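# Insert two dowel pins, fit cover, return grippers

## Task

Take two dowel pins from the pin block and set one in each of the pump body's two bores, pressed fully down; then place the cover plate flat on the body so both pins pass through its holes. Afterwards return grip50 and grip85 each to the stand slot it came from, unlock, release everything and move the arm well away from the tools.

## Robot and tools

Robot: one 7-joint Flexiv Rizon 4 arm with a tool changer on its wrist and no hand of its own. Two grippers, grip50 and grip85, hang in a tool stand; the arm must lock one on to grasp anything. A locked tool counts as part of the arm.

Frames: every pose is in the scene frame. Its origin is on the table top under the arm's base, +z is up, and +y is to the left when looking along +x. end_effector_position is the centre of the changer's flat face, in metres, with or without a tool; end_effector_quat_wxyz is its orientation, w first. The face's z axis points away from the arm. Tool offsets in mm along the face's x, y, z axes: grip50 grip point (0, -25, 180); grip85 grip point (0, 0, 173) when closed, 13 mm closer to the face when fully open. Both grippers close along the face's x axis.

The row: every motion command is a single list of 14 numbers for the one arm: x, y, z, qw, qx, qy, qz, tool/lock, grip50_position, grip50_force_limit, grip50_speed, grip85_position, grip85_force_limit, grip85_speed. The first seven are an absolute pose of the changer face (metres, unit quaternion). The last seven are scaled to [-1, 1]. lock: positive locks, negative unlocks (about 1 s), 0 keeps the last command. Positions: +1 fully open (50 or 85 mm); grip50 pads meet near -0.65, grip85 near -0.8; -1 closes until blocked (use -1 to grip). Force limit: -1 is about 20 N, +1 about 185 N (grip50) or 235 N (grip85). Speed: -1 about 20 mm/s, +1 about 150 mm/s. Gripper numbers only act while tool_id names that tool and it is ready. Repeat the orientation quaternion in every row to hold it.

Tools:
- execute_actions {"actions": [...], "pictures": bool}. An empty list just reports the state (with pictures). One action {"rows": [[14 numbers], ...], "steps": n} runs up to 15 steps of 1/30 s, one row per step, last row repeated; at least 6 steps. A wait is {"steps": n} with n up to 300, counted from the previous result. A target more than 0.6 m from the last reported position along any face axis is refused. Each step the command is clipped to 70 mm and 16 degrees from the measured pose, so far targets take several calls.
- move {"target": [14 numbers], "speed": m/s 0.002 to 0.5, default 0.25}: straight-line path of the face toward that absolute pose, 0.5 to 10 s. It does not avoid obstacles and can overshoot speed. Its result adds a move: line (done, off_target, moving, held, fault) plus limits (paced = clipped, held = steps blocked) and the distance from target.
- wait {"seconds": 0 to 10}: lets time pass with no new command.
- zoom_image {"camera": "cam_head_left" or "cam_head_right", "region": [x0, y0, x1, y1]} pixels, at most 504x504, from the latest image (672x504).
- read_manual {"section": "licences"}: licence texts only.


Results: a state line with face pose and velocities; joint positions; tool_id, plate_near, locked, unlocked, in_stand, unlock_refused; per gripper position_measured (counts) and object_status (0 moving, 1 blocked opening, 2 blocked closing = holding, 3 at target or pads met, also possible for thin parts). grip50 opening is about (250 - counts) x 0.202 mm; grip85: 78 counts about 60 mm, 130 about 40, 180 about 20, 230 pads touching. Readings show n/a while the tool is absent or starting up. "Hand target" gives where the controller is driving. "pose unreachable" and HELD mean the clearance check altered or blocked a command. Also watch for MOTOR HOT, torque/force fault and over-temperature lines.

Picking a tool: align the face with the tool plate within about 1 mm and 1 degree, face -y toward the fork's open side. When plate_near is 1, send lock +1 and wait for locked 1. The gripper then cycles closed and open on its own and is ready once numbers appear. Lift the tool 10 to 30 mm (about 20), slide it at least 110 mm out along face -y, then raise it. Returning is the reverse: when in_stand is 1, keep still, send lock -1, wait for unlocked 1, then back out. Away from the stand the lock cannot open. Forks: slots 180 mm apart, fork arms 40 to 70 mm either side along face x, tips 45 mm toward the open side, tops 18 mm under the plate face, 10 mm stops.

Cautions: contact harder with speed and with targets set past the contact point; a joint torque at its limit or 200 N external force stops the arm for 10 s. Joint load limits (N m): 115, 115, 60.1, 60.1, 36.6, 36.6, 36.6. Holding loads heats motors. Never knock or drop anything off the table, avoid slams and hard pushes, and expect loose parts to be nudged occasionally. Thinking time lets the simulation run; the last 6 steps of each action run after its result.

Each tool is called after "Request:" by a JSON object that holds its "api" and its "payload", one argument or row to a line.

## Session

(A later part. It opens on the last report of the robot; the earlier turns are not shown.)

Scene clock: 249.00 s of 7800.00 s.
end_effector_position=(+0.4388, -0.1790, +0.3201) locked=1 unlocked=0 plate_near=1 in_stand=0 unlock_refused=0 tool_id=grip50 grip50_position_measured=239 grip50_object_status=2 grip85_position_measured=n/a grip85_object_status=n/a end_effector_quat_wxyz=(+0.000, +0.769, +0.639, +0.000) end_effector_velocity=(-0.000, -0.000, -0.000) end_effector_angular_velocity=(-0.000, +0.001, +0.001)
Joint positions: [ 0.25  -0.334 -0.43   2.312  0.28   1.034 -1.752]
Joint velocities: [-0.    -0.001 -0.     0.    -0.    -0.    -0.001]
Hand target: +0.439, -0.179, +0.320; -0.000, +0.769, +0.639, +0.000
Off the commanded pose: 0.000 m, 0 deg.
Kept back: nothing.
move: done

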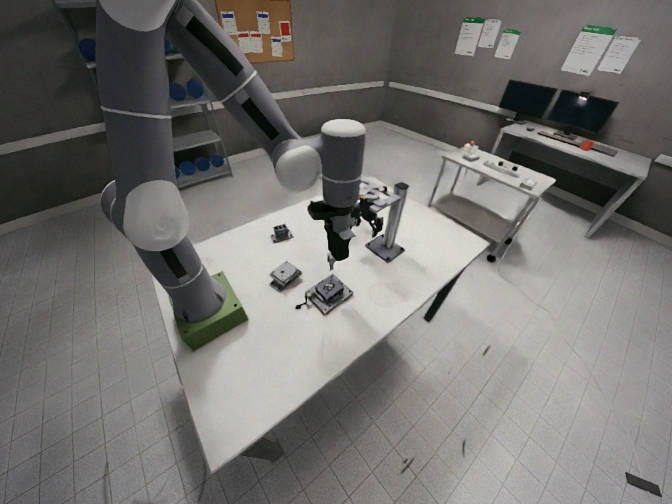

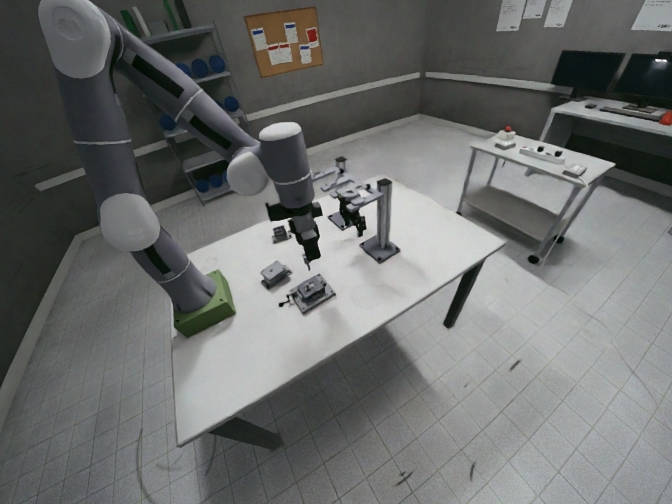

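Request:
{"api": "move", "payload": {
  "target": [0.442,-0.1715,0.261,0,0.7694,0.6388,0,0,-1,-0.3,-1,1,-0.3,0],
  "speed": 0.05
}}

Request:
{"api": "move", "payload": {
  "target": [0.442,-0.1715,0.2565,0,0.7694,0.6388,0,0,-1,-0.3,-1,1,-0.3,0],
  "speed": 0.004
}}

Request:
{"api": "zoom_image", "payload": {
  "camera": "cam_head_left",
  "region": [320,270,344,294]
}}

Request:
{"api": "zoom_image", "payload": {
  "camera": "cam_head_right",
  "region": [302,268,326,292]
}}

Scene clock: 250.80 s of 7800.00 s.
end_effector_position=(+0.4420, -0.1714, +0.2609) locked=1 unlocked=0 plate_near=1 in_stand=0 unlock_refused=0 tool_id=grip50 grip50_position_measured=239 grip50_object_status=2 grip85_position_measured=n/a grip85_object_status=n/a end_effector_quat_wxyz=(-0.000, +0.770, +0.639, -0.000) end_effector_velocity=(+0.000, +0.000, +0.000) end_effector_angular_velocity=(+0.000, -0.000, +0.000)
Joint positions: [ 0.193 -0.518 -0.328  2.261  0.418  1.156 -1.83 ]
Joint velocities: [ 0.  0.  0.  0. -0. -0.  0.]
Hand target: +0.442, -0.171, +0.261; -0.000, +0.769, +0.639, -0.000
Off the commanded pose: 0.000 m, 0 deg.
Kept back: nothing.
move: done

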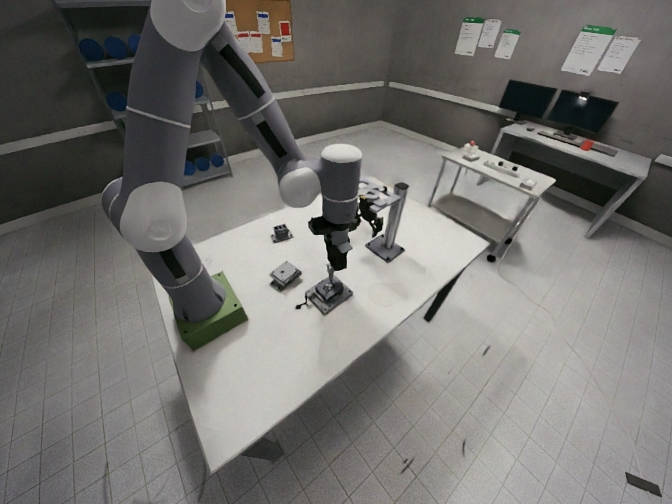

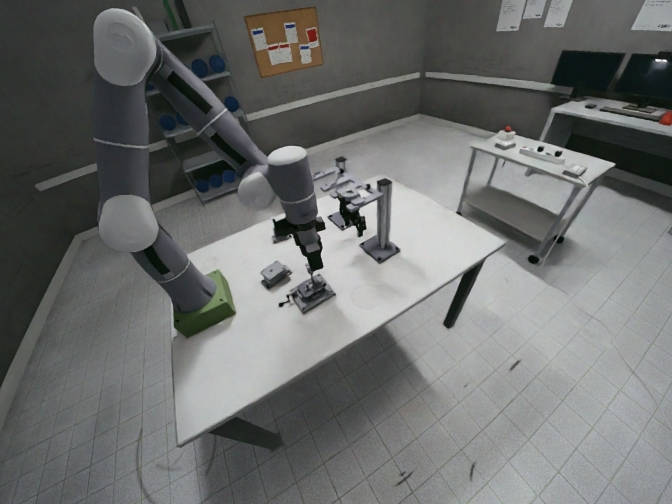

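Scene clock: 252.13 s of 7800.00 s.
end_effector_position=(+0.4429, -0.1716, +0.2574) locked=1 unlocked=0 plate_near=1 in_stand=0 unlock_refused=0 tool_id=grip50 grip50_position_measured=239 grip50_object_status=2 grip85_position_measured=n/a grip85_object_status=n/a end_effector_quat_wxyz=(+0.001, +0.769, +0.639, +0.001) end_effector_velocity=(-0.000, +0.000, -0.000) end_effector_angular_velocity=(+0.001, +0.000, -0.001)
Joint positions: [ 0.185 -0.529 -0.318  2.256  0.424  1.167 -1.835]
Joint velocities: [-0.001 -0.     0.001  0.     0.     0.     0.001]
Hand target: +0.442, -0.171, +0.257; +0.000, +0.769, +0.639, -0.000
Off the commanded pose: 0.001 m, 0 deg.
Kept back: nothing.
move: done

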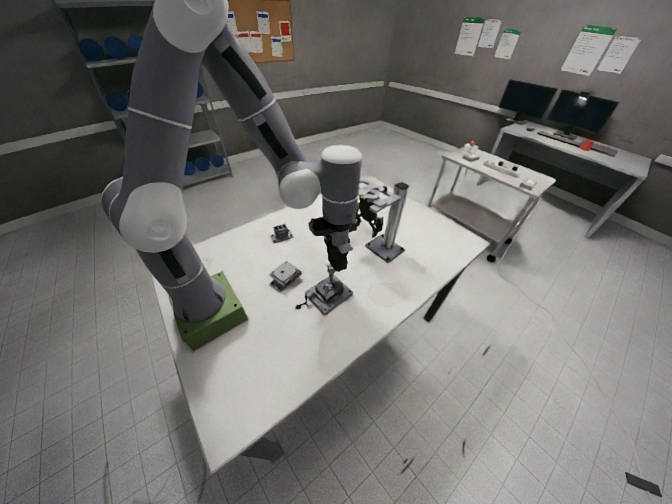

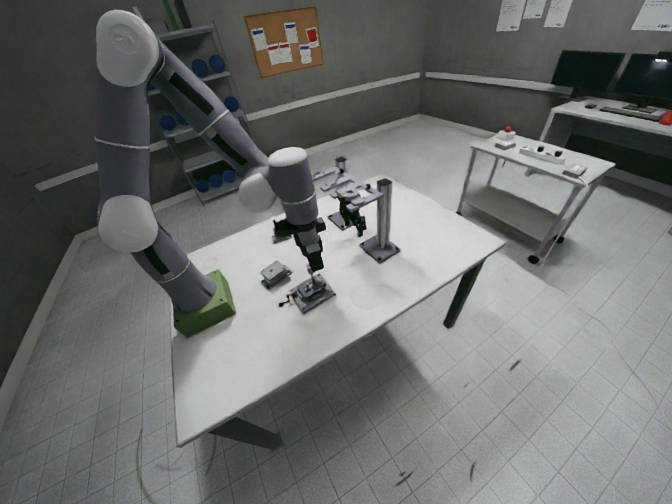

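Region (320, 270, 344, 294) of cam_head_left's 672x504 image, scaled by 21.000, with more detail than that image has.

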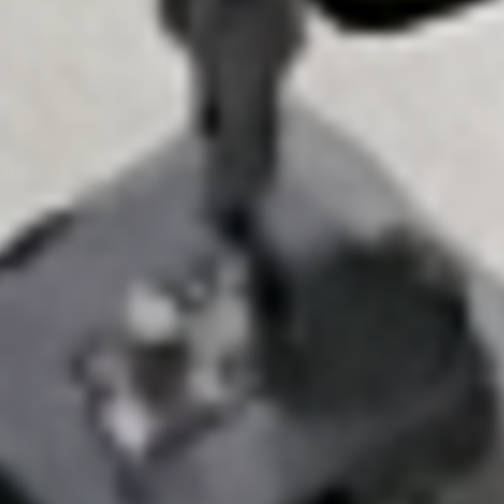

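Region (302, 268, 326, 292) of cam_head_right's 672x504 image, scaled by 21.000, with more detail than that image has.

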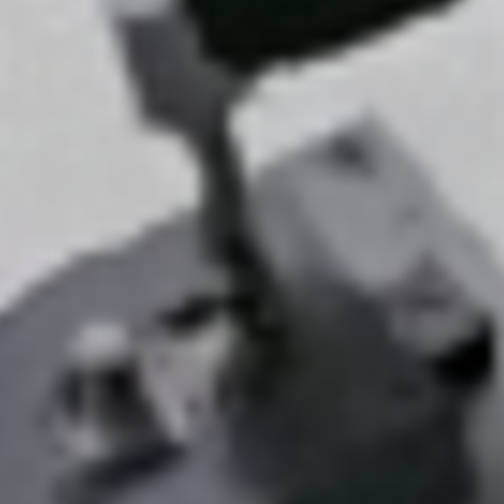

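Request:
{"api": "move", "payload": {
  "target": [0.4407,-0.1742,0.260,0,0.7694,0.6388,0,0,-1,-0.3,-1,1,-0.3,0],
  "speed": 0.01
}}

Request:
{"api": "move", "payload": {
  "target": [0.4407,-0.1742,0.2565,0,0.7694,0.6388,0,0,-1,-0.3,-1,1,-0.3,0],
  "speed": 0.004
}}

Request:
{"api": "zoom_image", "payload": {
  "camera": "cam_head_left",
  "region": [320,270,344,294]
}}

Scene clock: 253.43 s of 7800.00 s.
end_effector_position=(+0.4407, -0.1742, +0.2600) locked=1 unlocked=0 plate_near=1 in_stand=0 unlock_refused=0 tool_id=grip50 grip50_position_measured=239 grip50_object_status=2 grip85_position_measured=n/a grip85_object_status=n/a end_effector_quat_wxyz=(+0.000, +0.770, +0.639, +0.000) end_effector_velocity=(+0.000, +0.000, +0.000) end_effector_angular_velocity=(+0.000, -0.000, +0.000)
Joint positions: [ 0.184 -0.52  -0.324  2.261  0.418  1.16  -1.836]
Joint velocities: [ 0.  0.  0.  0.  0. -0. -0.]
Hand target: +0.441, -0.174, +0.260; +0.000, +0.769, +0.639, -0.000
Off the commanded pose: 0.000 m, 0 deg.
Kept back: nothing.
move: done

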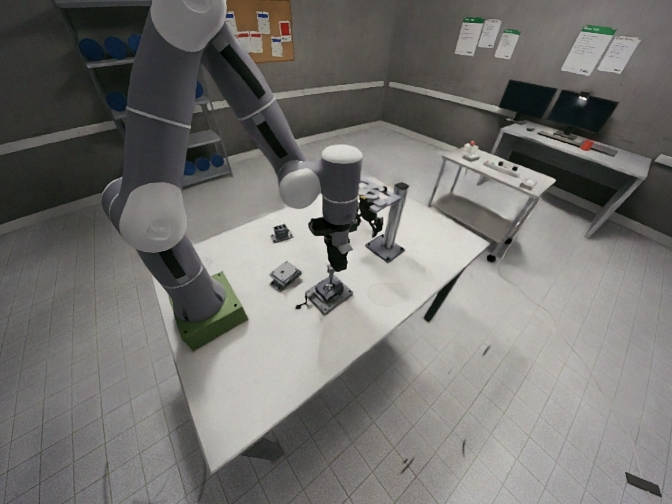

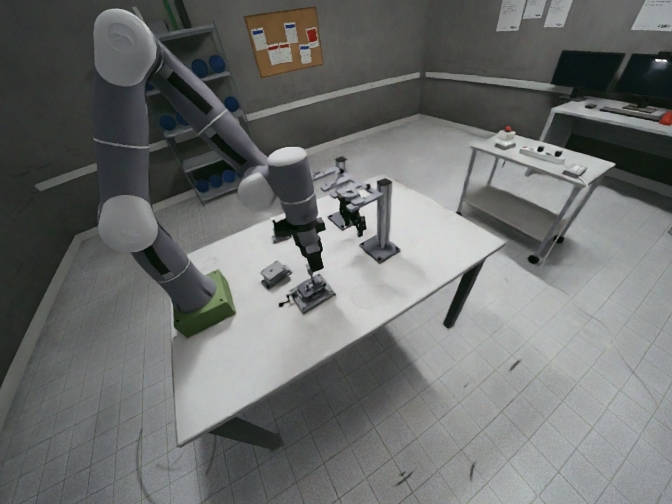

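Scene clock: 254.53 s of 7800.00 s.
end_effector_position=(+0.4415, -0.1743, +0.2574) locked=1 unlocked=0 plate_near=1 in_stand=0 unlock_refused=0 tool_id=grip50 grip50_position_measured=239 grip50_object_status=2 grip85_position_measured=n/a grip85_object_status=n/a end_effector_quat_wxyz=(+0.001, +0.769, +0.639, +0.001) end_effector_velocity=(-0.000, +0.000, +0.000) end_effector_angular_velocity=(+0.001, -0.001, -0.000)
Joint positions: [ 0.178 -0.529 -0.316  2.257  0.423  1.168 -1.84 ]
Joint velocities: [-0.001  0.     0.001 -0.     0.     0.    -0.   ]
Hand target: +0.441, -0.174, +0.257; +0.000, +0.769, +0.639, -0.000
Off the commanded pose: 0.001 m, 0 deg.
Kept back: nothing.
move: done

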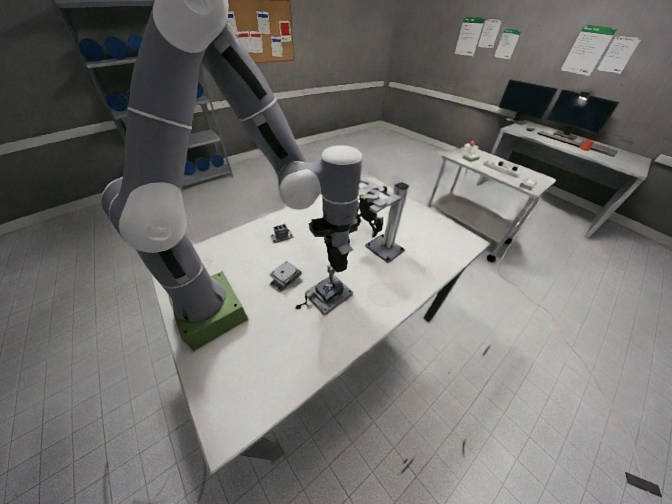

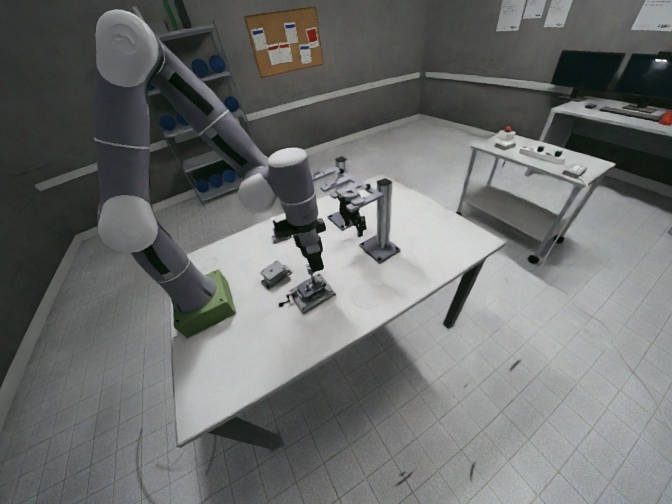

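Region (320, 270, 344, 294) of cam_head_left's 672x504 image, scaled by 21.000, with more detail than that image has.

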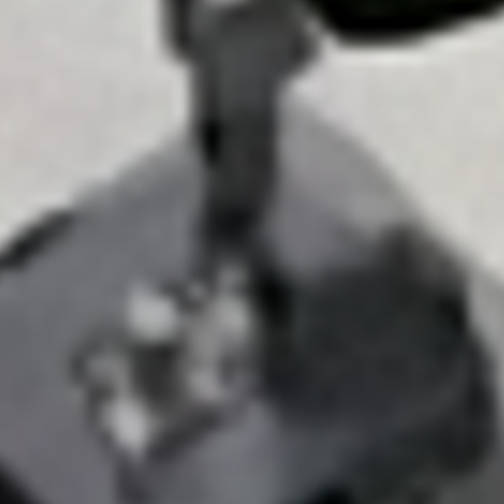

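Request:
{"api": "move", "payload": {
  "target": [0.4407,-0.173,0.2568,0,0.7694,0.6388,0,0,-1,-0.3,-1,1,-0.3,0],
  "speed": 0.002
}}

Request:
{"api": "move", "payload": {
  "target": [0.4445,-0.173,0.2568,0,0.7694,0.6388,0,0,-1,-0.3,-1,1,-0.3,0],
  "speed": 0.002
}}

Request:
{"api": "zoom_image", "payload": {
  "camera": "cam_head_left",
  "region": [320,270,344,294]
}}

Request:
{"api": "zoom_image", "payload": {
  "camera": "cam_head_right",
  "region": [302,268,326,292]
}}

Scene clock: 255.83 s of 7800.00 s.
end_effector_position=(+0.4414, -0.1736, +0.2575) locked=1 unlocked=0 plate_near=1 in_stand=0 unlock_refused=0 tool_id=grip50 grip50_position_measured=239 grip50_object_status=2 grip85_position_measured=n/a grip85_object_status=n/a end_effector_quat_wxyz=(+0.001, +0.769, +0.639, +0.001) end_effector_velocity=(+0.000, -0.000, +0.000) end_effector_angular_velocity=(-0.000, -0.000, +0.002)
Joint positions: [ 0.18  -0.528 -0.317  2.259  0.423  1.169 -1.838]
Joint velocities: [-0.    -0.    -0.    -0.     0.     0.    -0.002]
Hand target: +0.441, -0.173, +0.257; -0.000, +0.769, +0.639, -0.000
Off the commanded pose: 0.001 m, 0 deg.
Kept back: nothing.
move: done

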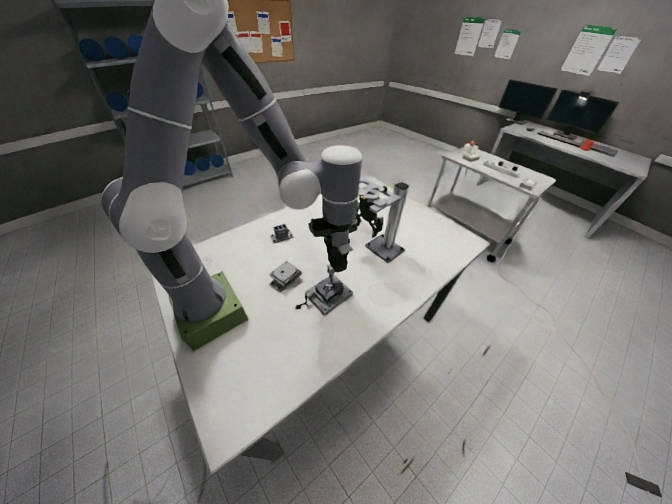

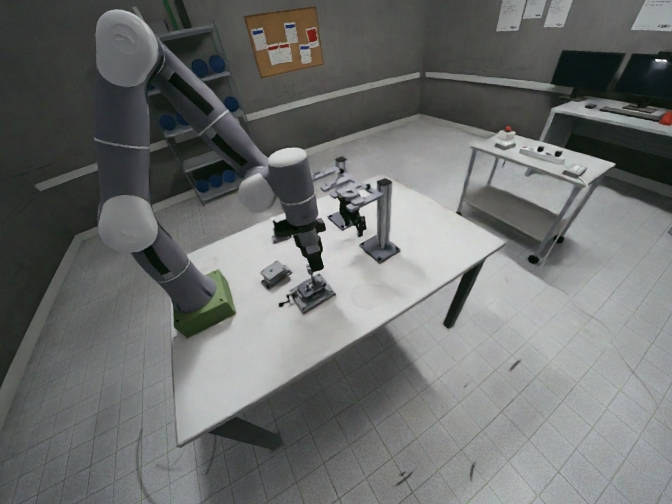

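Scene clock: 257.70 s of 7800.00 s.
end_effector_position=(+0.4445, -0.1736, +0.2572) locked=1 unlocked=0 plate_near=1 in_stand=0 unlock_refused=0 tool_id=grip50 grip50_position_measured=239 grip50_object_status=2 grip85_position_measured=n/a grip85_object_status=n/a end_effector_quat_wxyz=(+0.001, +0.770, +0.639, +0.000) end_effector_velocity=(-0.000, +0.000, -0.000) end_effector_angular_velocity=(+0.000, +0.000, +0.000)
Joint positions: [ 0.181 -0.533 -0.318  2.25   0.421  1.162 -1.835]
Joint velocities: [ 0. -0.  0.  0.  0.  0. -0.]
Hand target: +0.445, -0.173, +0.257; -0.000, +0.769, +0.639, +0.000
Off the commanded pose: 0.001 m, 0 deg.
Kept back: nothing.
move: done

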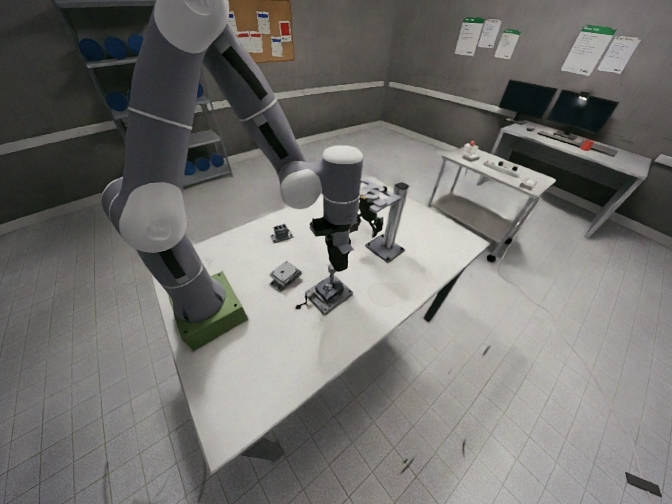

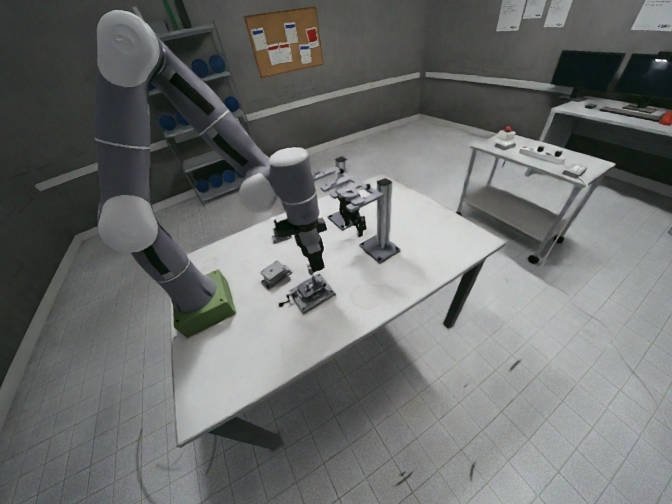

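Region (320, 270, 344, 294) of cam_head_left's 672x504 image, scaled by 21.000, with more detail than that image has.

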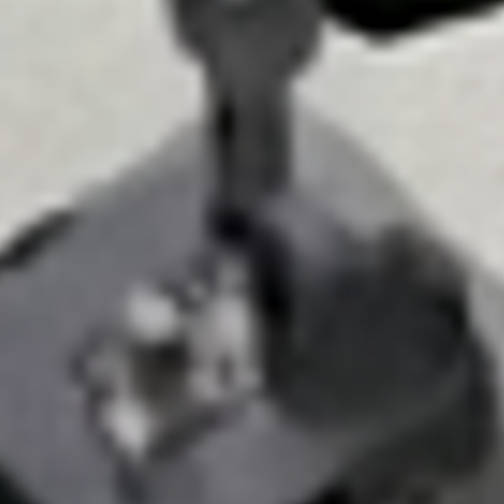

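Region (302, 268, 326, 292) of cam_head_right's 672x504 image, scaled by 21.000, with more detail than that image has.

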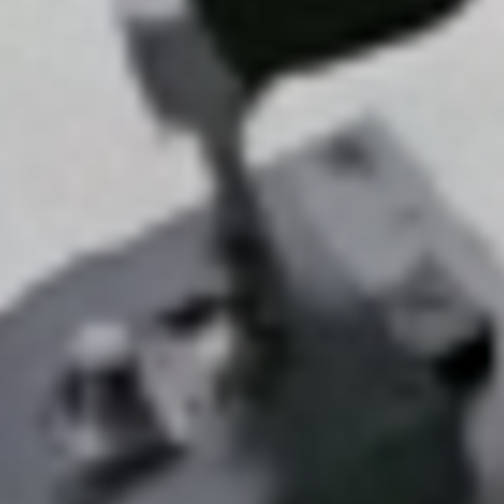

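Request:
{"api": "move", "payload": {
  "target": [0.4440,-0.1736,0.2555,0,0.7694,0.6388,0,0,-1,-0.3,-1,1,-0.3,0],
  "speed": 0.002
}}

Request:
{"api": "move", "payload": {
  "target": [0.4445,-0.1736,0.2572,0,0.7694,0.6388,0,0,-0.35,-0.3,-1,1,-0.3,0],
  "speed": 0.002
}}

Request:
{"api": "move", "payload": {
  "target": [0.4445,-0.1736,0.31,0,0.7694,0.6388,0,0,-0.35,-0.3,-1,1,-0.3,0],
  "speed": 0.04
}}

Request:
{"api": "zoom_image", "payload": {
  "camera": "cam_head_left",
  "region": [320,270,344,294]
}}

Request:
{"api": "zoom_image", "payload": {
  "camera": "cam_head_right",
  "region": [302,268,326,292]
}}

Scene clock: 259.37 s of 7800.00 s.
end_effector_position=(+0.4450, -0.1740, +0.2566) locked=1 unlocked=0 plate_near=1 in_stand=0 unlock_refused=0 tool_id=grip50 grip50_position_measured=239 grip50_object_status=2 grip85_position_measured=n/a grip85_object_status=n/a end_effector_quat_wxyz=(+0.001, +0.769, +0.639, +0.001) end_effector_velocity=(-0.000, +0.000, -0.000) end_effector_angular_velocity=(+0.000, +0.000, -0.000)
Joint positions: [ 0.176 -0.535 -0.314  2.248  0.421  1.167 -1.836]
Joint velocities: [-0.001 -0.     0.001  0.    -0.     0.     0.001]
Hand target: +0.444, -0.174, +0.256; +0.000, +0.769, +0.639, -0.000
Off the commanded pose: 0.002 m, 0 deg.
Kept back: nothing.
move: done

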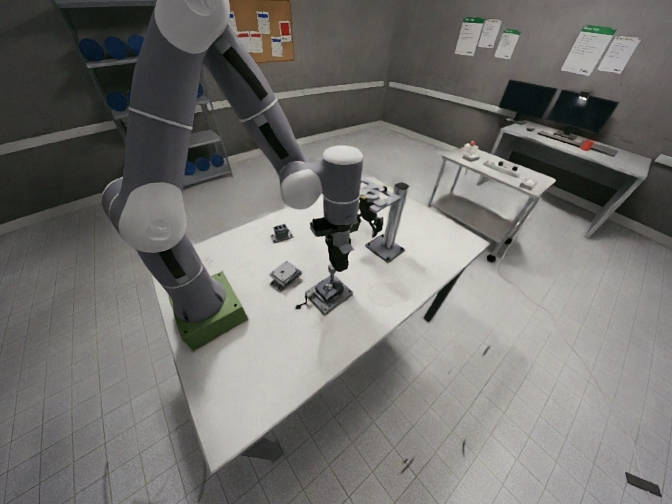

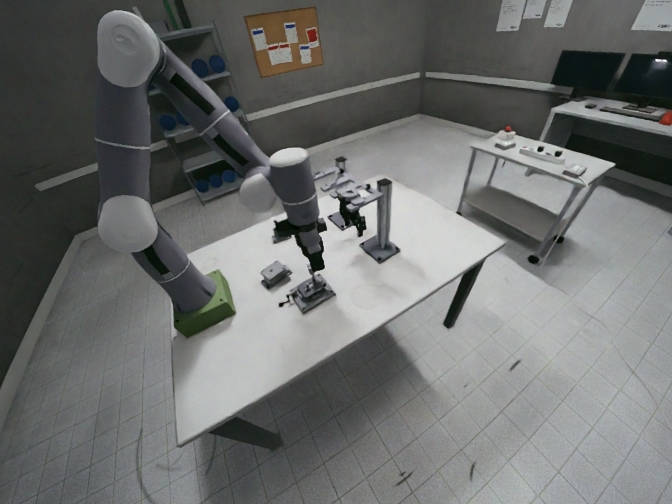

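Scene clock: 260.50 s of 7800.00 s.
end_effector_position=(+0.4445, -0.1736, +0.2572) locked=1 unlocked=0 plate_near=1 in_stand=0 unlock_refused=0 tool_id=grip50 grip50_position_measured=205 grip50_object_status=3 grip85_position_measured=n/a grip85_object_status=n/a end_effector_quat_wxyz=(+0.000, +0.769, +0.639, +0.000) end_effector_velocity=(-0.000, +0.000, -0.000) end_effector_angular_velocity=(+0.000, -0.000, -0.000)
Joint positions: [ 0.179 -0.532 -0.317  2.25   0.42   1.161 -1.835]
Joint velocities: [ 0.     0.    -0.     0.     0.001  0.    -0.   ]
Hand target: +0.444, -0.174, +0.257; +0.000, +0.769, +0.639, -0.000
Off the commanded pose: 0.000 m, 0 deg.
Kept back: nothing.
move: done

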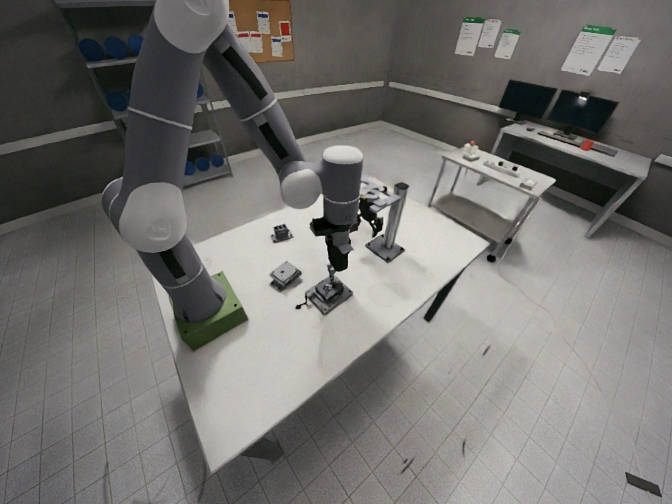

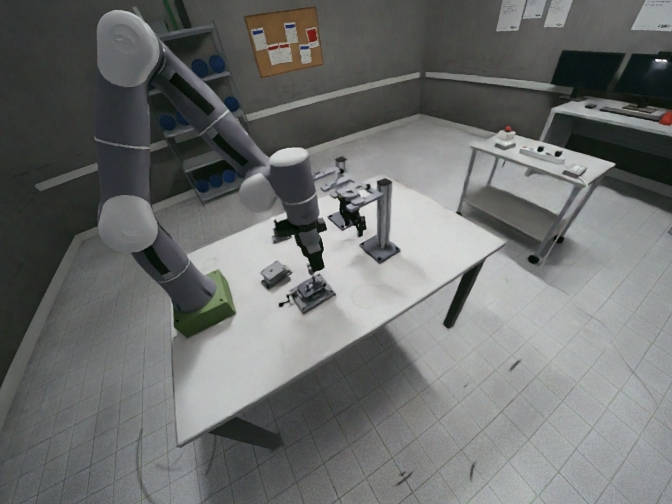

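Scene clock: 262.07 s of 7800.00 s.
end_effector_position=(+0.4445, -0.1737, +0.3101) locked=1 unlocked=0 plate_near=1 in_stand=0 unlock_refused=0 tool_id=grip50 grip50_position_measured=205 grip50_object_status=3 grip85_position_measured=n/a grip85_object_status=n/a end_effector_quat_wxyz=(+0.000, +0.769, +0.639, +0.000) end_effector_velocity=(+0.000, +0.000, +0.000) end_effector_angular_velocity=(-0.000, -0.000, +0.001)
Joint positions: [ 0.245 -0.371 -0.409  2.295  0.304  1.052 -1.754]
Joint velocities: [ 0.     0.    -0.    -0.     0.     0.    -0.001]
Hand target: +0.444, -0.174, +0.310; -0.000, +0.769, +0.639, +0.000
Off the commanded pose: 0.000 m, 0 deg.
Kept back: nothing.
move: done

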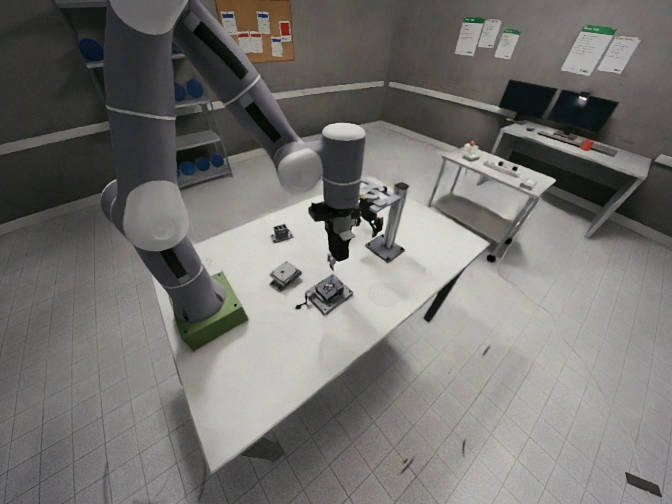

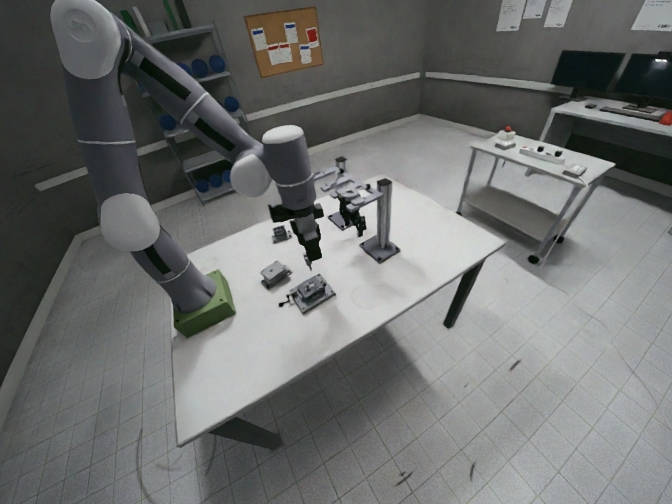

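Region (320, 270, 344, 294) of cam_head_left's 672x504 image, scaled by 21.000, with more detail than that image has.

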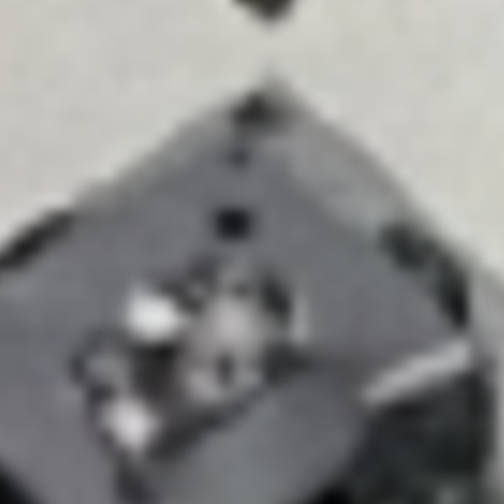

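Region (302, 268, 326, 292) of cam_head_right's 672x504 image, scaled by 21.000, with more detail than that image has.

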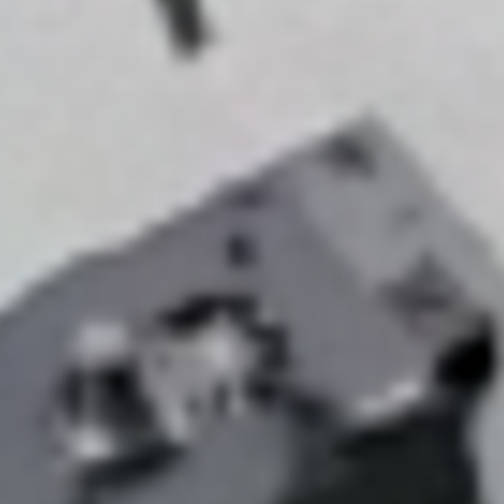

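Request:
{"api": "wait", "payload": {
  "seconds": 0.5
}}

Request:
{"api": "zoom_image", "payload": {
  "camera": "cam_head_left",
  "region": [310,270,360,320]
}}

Request:
{"api": "zoom_image", "payload": {
  "camera": "cam_head_right",
  "region": [292,268,342,318]
}}

Scene clock: 262.73 s of 7800.00 s.
end_effector_position=(+0.4445, -0.1737, +0.3101) locked=1 unlocked=0 plate_near=1 in_stand=0 unlock_refused=0 tool_id=grip50 grip50_position_measured=205 grip50_object_status=3 grip85_position_measured=n/a grip85_object_status=n/a end_effector_quat_wxyz=(+0.000, +0.769, +0.639, +0.000) end_effector_velocity=(+0.000, +0.000, +0.000) end_effector_angular_velocity=(-0.000, -0.000, -0.000)
Joint positions: [ 0.245 -0.371 -0.409  2.295  0.304  1.052 -1.754]
Joint velocities: [ 0.     0.     0.    -0.    -0.001  0.     0.001]
Hand target: +0.444, -0.174, +0.310; -0.000, +0.769, +0.639, +0.000
Off the commanded pose: 0.000 m, 0 deg.
Kept back: nothing.
Steps of this call (steps 1 to 20: nothing new was sent). Readings (end_effector_position | what the end effector reports):
1: (+0.4445, -0.1737, +0.3101) | locked=1 unlocked=0 plate_near=1 in_stand=0 unlock_refused=0 tool_id=grip50 grip50_position_measured=205 grip50_object_status=3 grip85_position_measured=n/a grip85_object_status=n/a
2: (+0.4445, -0.1737, +0.3101) | locked=1 unlocked=0 plate_near=1 in_stand=0 unlock_refused=0 tool_id=grip50 grip50_position_measured=205 grip50_object_status=3 grip85_position_measured=n/a grip85_object_status=n/a
4: (+0.4445, -0.1737, +0.3101) | locked=1 unlocked=0 plate_near=1 in_stand=0 unlock_refused=0 tool_id=grip50 grip50_position_measured=205 grip50_object_status=3 grip85_position_measured=n/a grip85_object_status=n/a
8: (+0.4445, -0.1737, +0.3101) | locked=1 unlocked=0 plate_near=1 in_stand=0 unlock_refused=0 tool_id=grip50 grip50_position_measured=205 grip50_object_status=3 grip85_position_measured=n/a grip85_object_status=n/a
20: the state above

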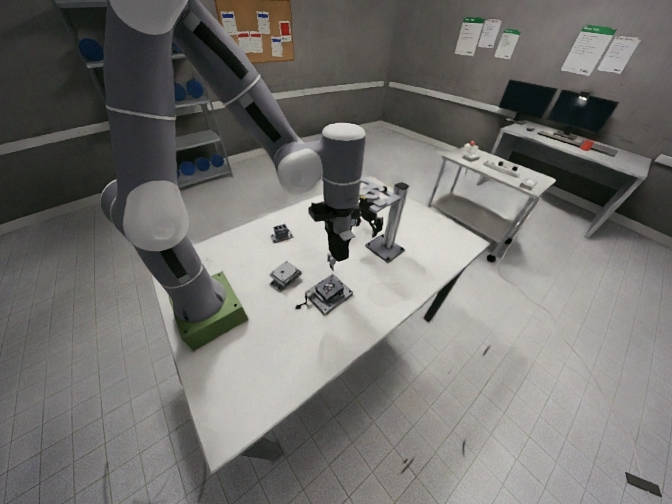

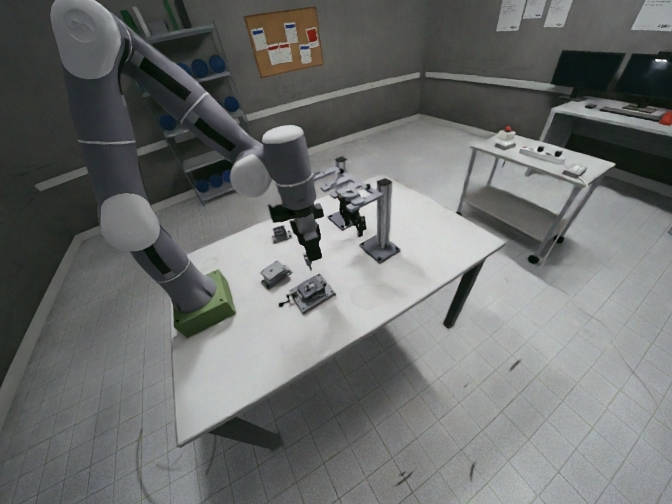

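Region (310, 270, 360, 320) of cam_head_left's 672x504 image, scaled by 10.080, with more detail than that image has.

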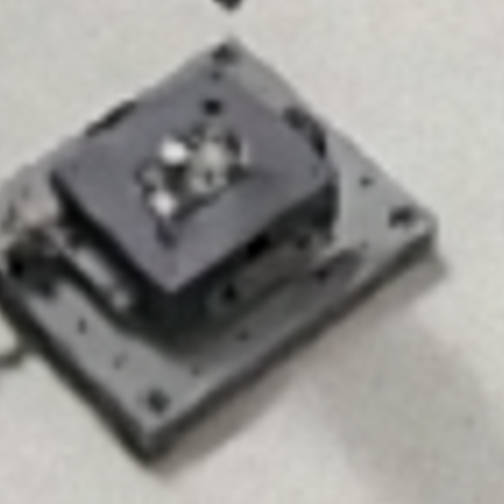

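Region (292, 268, 342, 318) of cam_head_right's 672x504 image, scaled by 10.080, with more detail than that image has.

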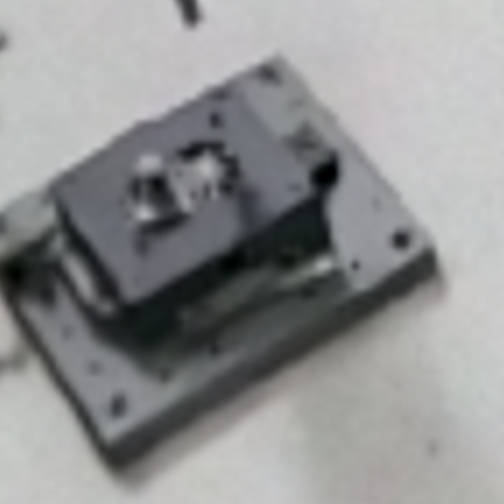

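Request:
{"api": "zoom_image", "payload": {
  "camera": "cam_head_left",
  "region": [320,282,338,300]
}}

Request:
{"api": "zoom_image", "payload": {
  "camera": "cam_head_right",
  "region": [301,280,319,298]
}}

Request:
{"api": "zoom_image", "payload": {
  "camera": "cam_head_left",
  "region": [330,284,354,308]
}}

Request:
{"api": "zoom_image", "payload": {
  "camera": "cam_head_right",
  "region": [310,282,334,306]
}}

Region (320, 282, 338, 300) of cam_head_left's 672x504 image, scaled by 28.000, with more detail than that image has.

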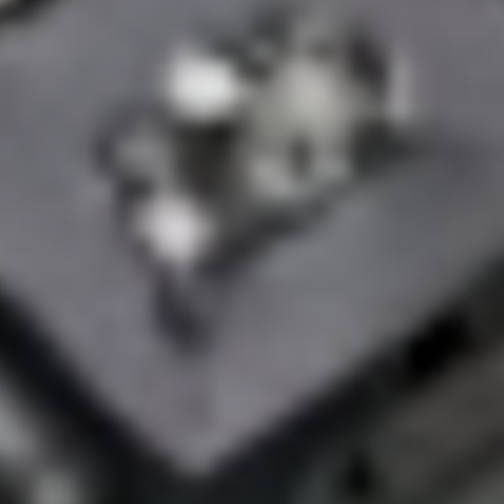

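Region (301, 280, 319, 298) of cam_head_right's 672x504 image, scaled by 28.000, with more detail than that image has.

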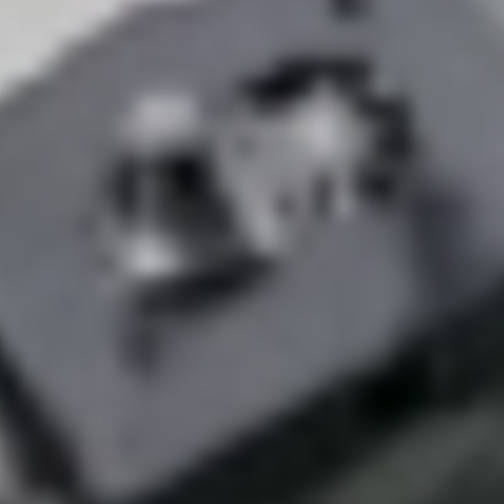

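Region (330, 284, 354, 308) of cam_head_left's 672x504 image, scaled by 21.000, with more detail than that image has.

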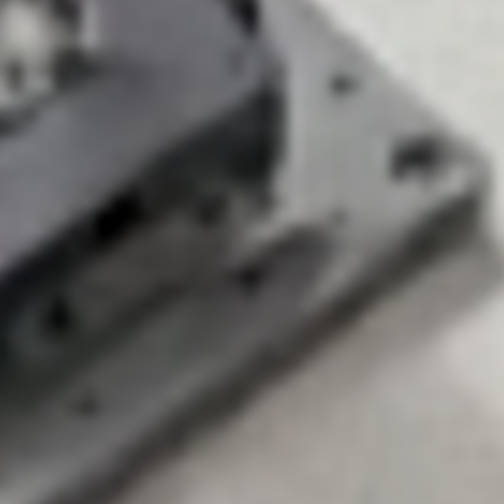

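Region (310, 282, 334, 306) of cam_head_right's 672x504 image, scaled by 21.000, with more detail than that image has.

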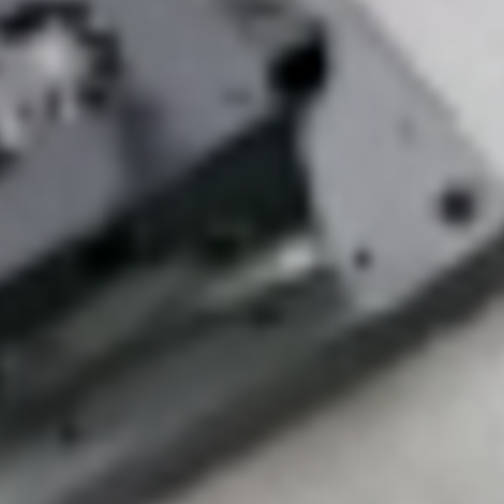

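Request:
{"api": "move", "payload": {
  "target": [0.380,-0.197,0.275,0,0.7694,0.6388,0,0,-1,-0.3,0,1,-0.3,0],
  "speed": 0.08
}}

Request:
{"api": "move", "payload": {
  "target": [0.380,-0.197,0.2495,0,0.7694,0.6388,0,0,-1,-0.3,0,1,-0.3,0],
  "speed": 0.02
}}

Request:
{"api": "zoom_image", "payload": {
  "camera": "cam_head_left",
  "region": [314,276,338,300]
}}

Request:
{"api": "move", "payload": {
  "target": [0.390,-0.1988,0.2495,0,0.7694,0.6388,0,0,-1,-0.3,0,1,-0.3,0],
  "speed": 0.005
}}

Request:
{"api": "zoom_image", "payload": {
  "camera": "cam_head_left",
  "region": [314,276,338,300]
}}

Scene clock: 265.77 s of 7800.00 s.
end_effector_position=(+0.3800, -0.1970, +0.2748) locked=1 unlocked=0 plate_near=1 in_stand=0 unlock_refused=0 tool_id=grip50 grip50_position_measured=254 grip50_object_status=3 grip85_position_measured=n/a grip85_object_status=n/a end_effector_quat_wxyz=(+0.000, +0.770, +0.639, -0.000) end_effector_velocity=(+0.000, +0.000, +0.000) end_effector_angular_velocity=(-0.000, -0.000, +0.001)
Joint positions: [ 0.149 -0.416 -0.352  2.405  0.409  1.202 -1.909]
Joint velocities: [ 0.001 -0.     0.    -0.    -0.     0.    -0.   ]
Hand target: +0.380, -0.197, +0.275; +0.000, +0.769, +0.639, -0.000
Off the commanded pose: 0.000 m, 0 deg.
Kept back: nothing.
move: done

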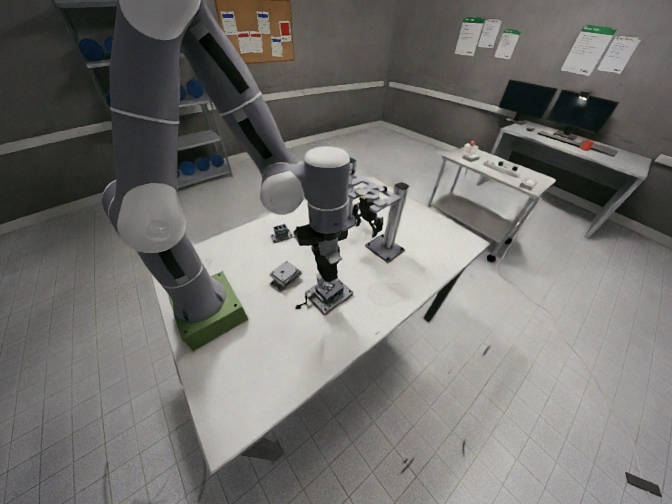

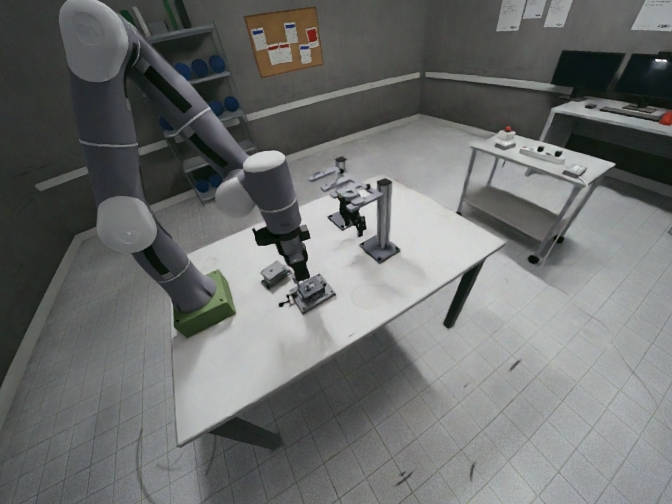

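Scene clock: 267.27 s of 7800.00 s.
end_effector_position=(+0.3800, -0.1970, +0.2495) locked=1 unlocked=0 plate_near=1 in_stand=0 unlock_refused=0 tool_id=grip50 grip50_position_measured=254 grip50_object_status=3 grip85_position_measured=n/a grip85_object_status=n/a end_effector_quat_wxyz=(-0.000, +0.769, +0.639, -0.000) end_effector_velocity=(+0.000, -0.000, -0.000) end_effector_angular_velocity=(-0.000, +0.000, +0.001)
Joint positions: [ 0.101 -0.504 -0.288  2.371  0.475  1.257 -1.958]
Joint velocities: [-0.    -0.     0.    -0.    -0.001 -0.    -0.001]
Hand target: +0.380, -0.197, +0.250; +0.000, +0.769, +0.639, -0.000
Off the commanded pose: 0.000 m, 0 deg.
Kept back: nothing.
move: done

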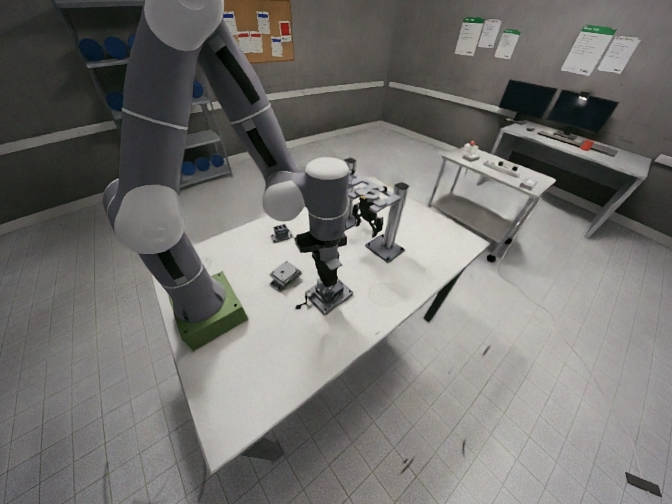

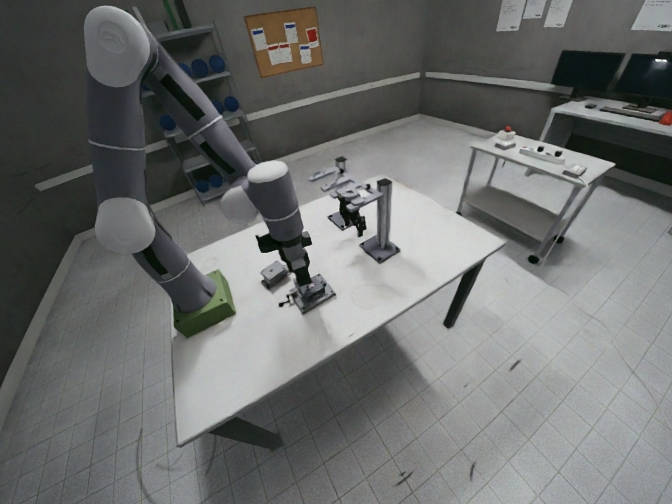

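Region (314, 276, 338, 300) of cam_head_left's 672x504 image, scaled by 21.000, with more detail than that image has.

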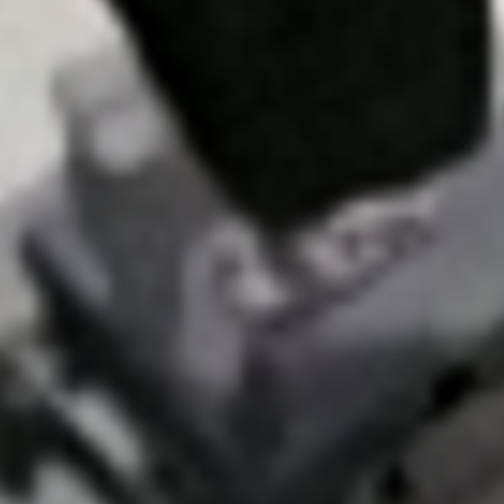

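Scene clock: 269.53 s of 7800.00 s.
end_effector_position=(+0.3900, -0.1988, +0.2496) locked=1 unlocked=0 plate_near=1 in_stand=0 unlock_refused=0 tool_id=grip50 grip50_position_measured=254 grip50_object_status=3 grip85_position_measured=n/a grip85_object_status=n/a end_effector_quat_wxyz=(+0.000, +0.769, +0.639, +0.000) end_effector_velocity=(-0.000, -0.000, -0.000) end_effector_angular_velocity=(+0.000, -0.000, +0.000)
Joint positions: [ 0.103 -0.513 -0.294  2.346  0.469  1.24  -1.953]
Joint velocities: [-0.    -0.    -0.    -0.     0.001 -0.    -0.001]
Hand target: +0.390, -0.199, +0.250; -0.000, +0.769, +0.639, +0.000
Off the commanded pose: 0.000 m, 0 deg.
Kept back: nothing.
move: done

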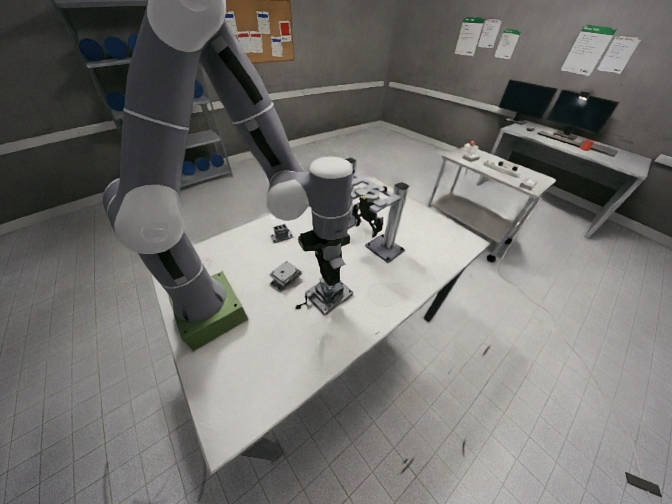

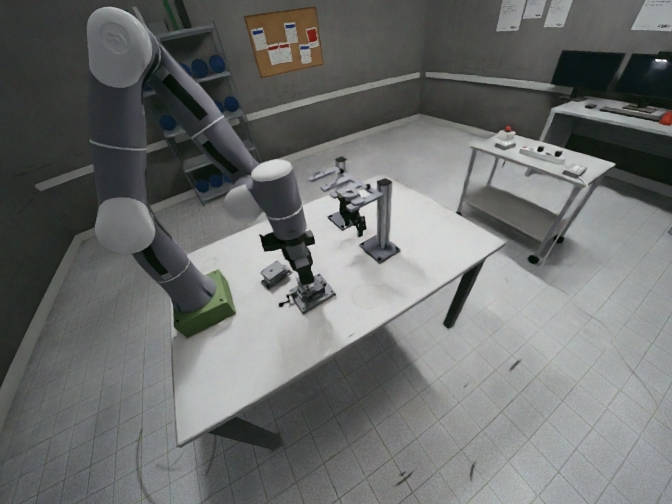

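Region (314, 276, 338, 300) of cam_head_left's 672x504 image, scaled by 21.000, with more detail than that image has.

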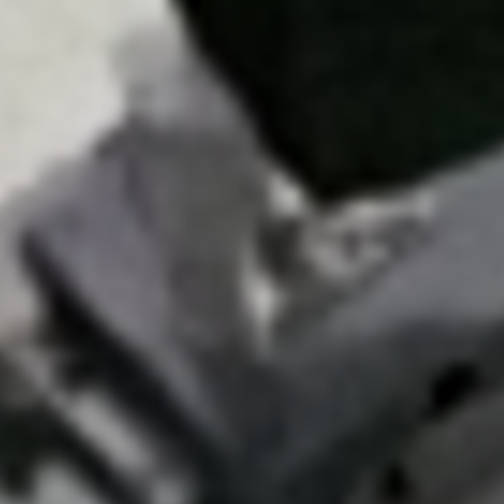

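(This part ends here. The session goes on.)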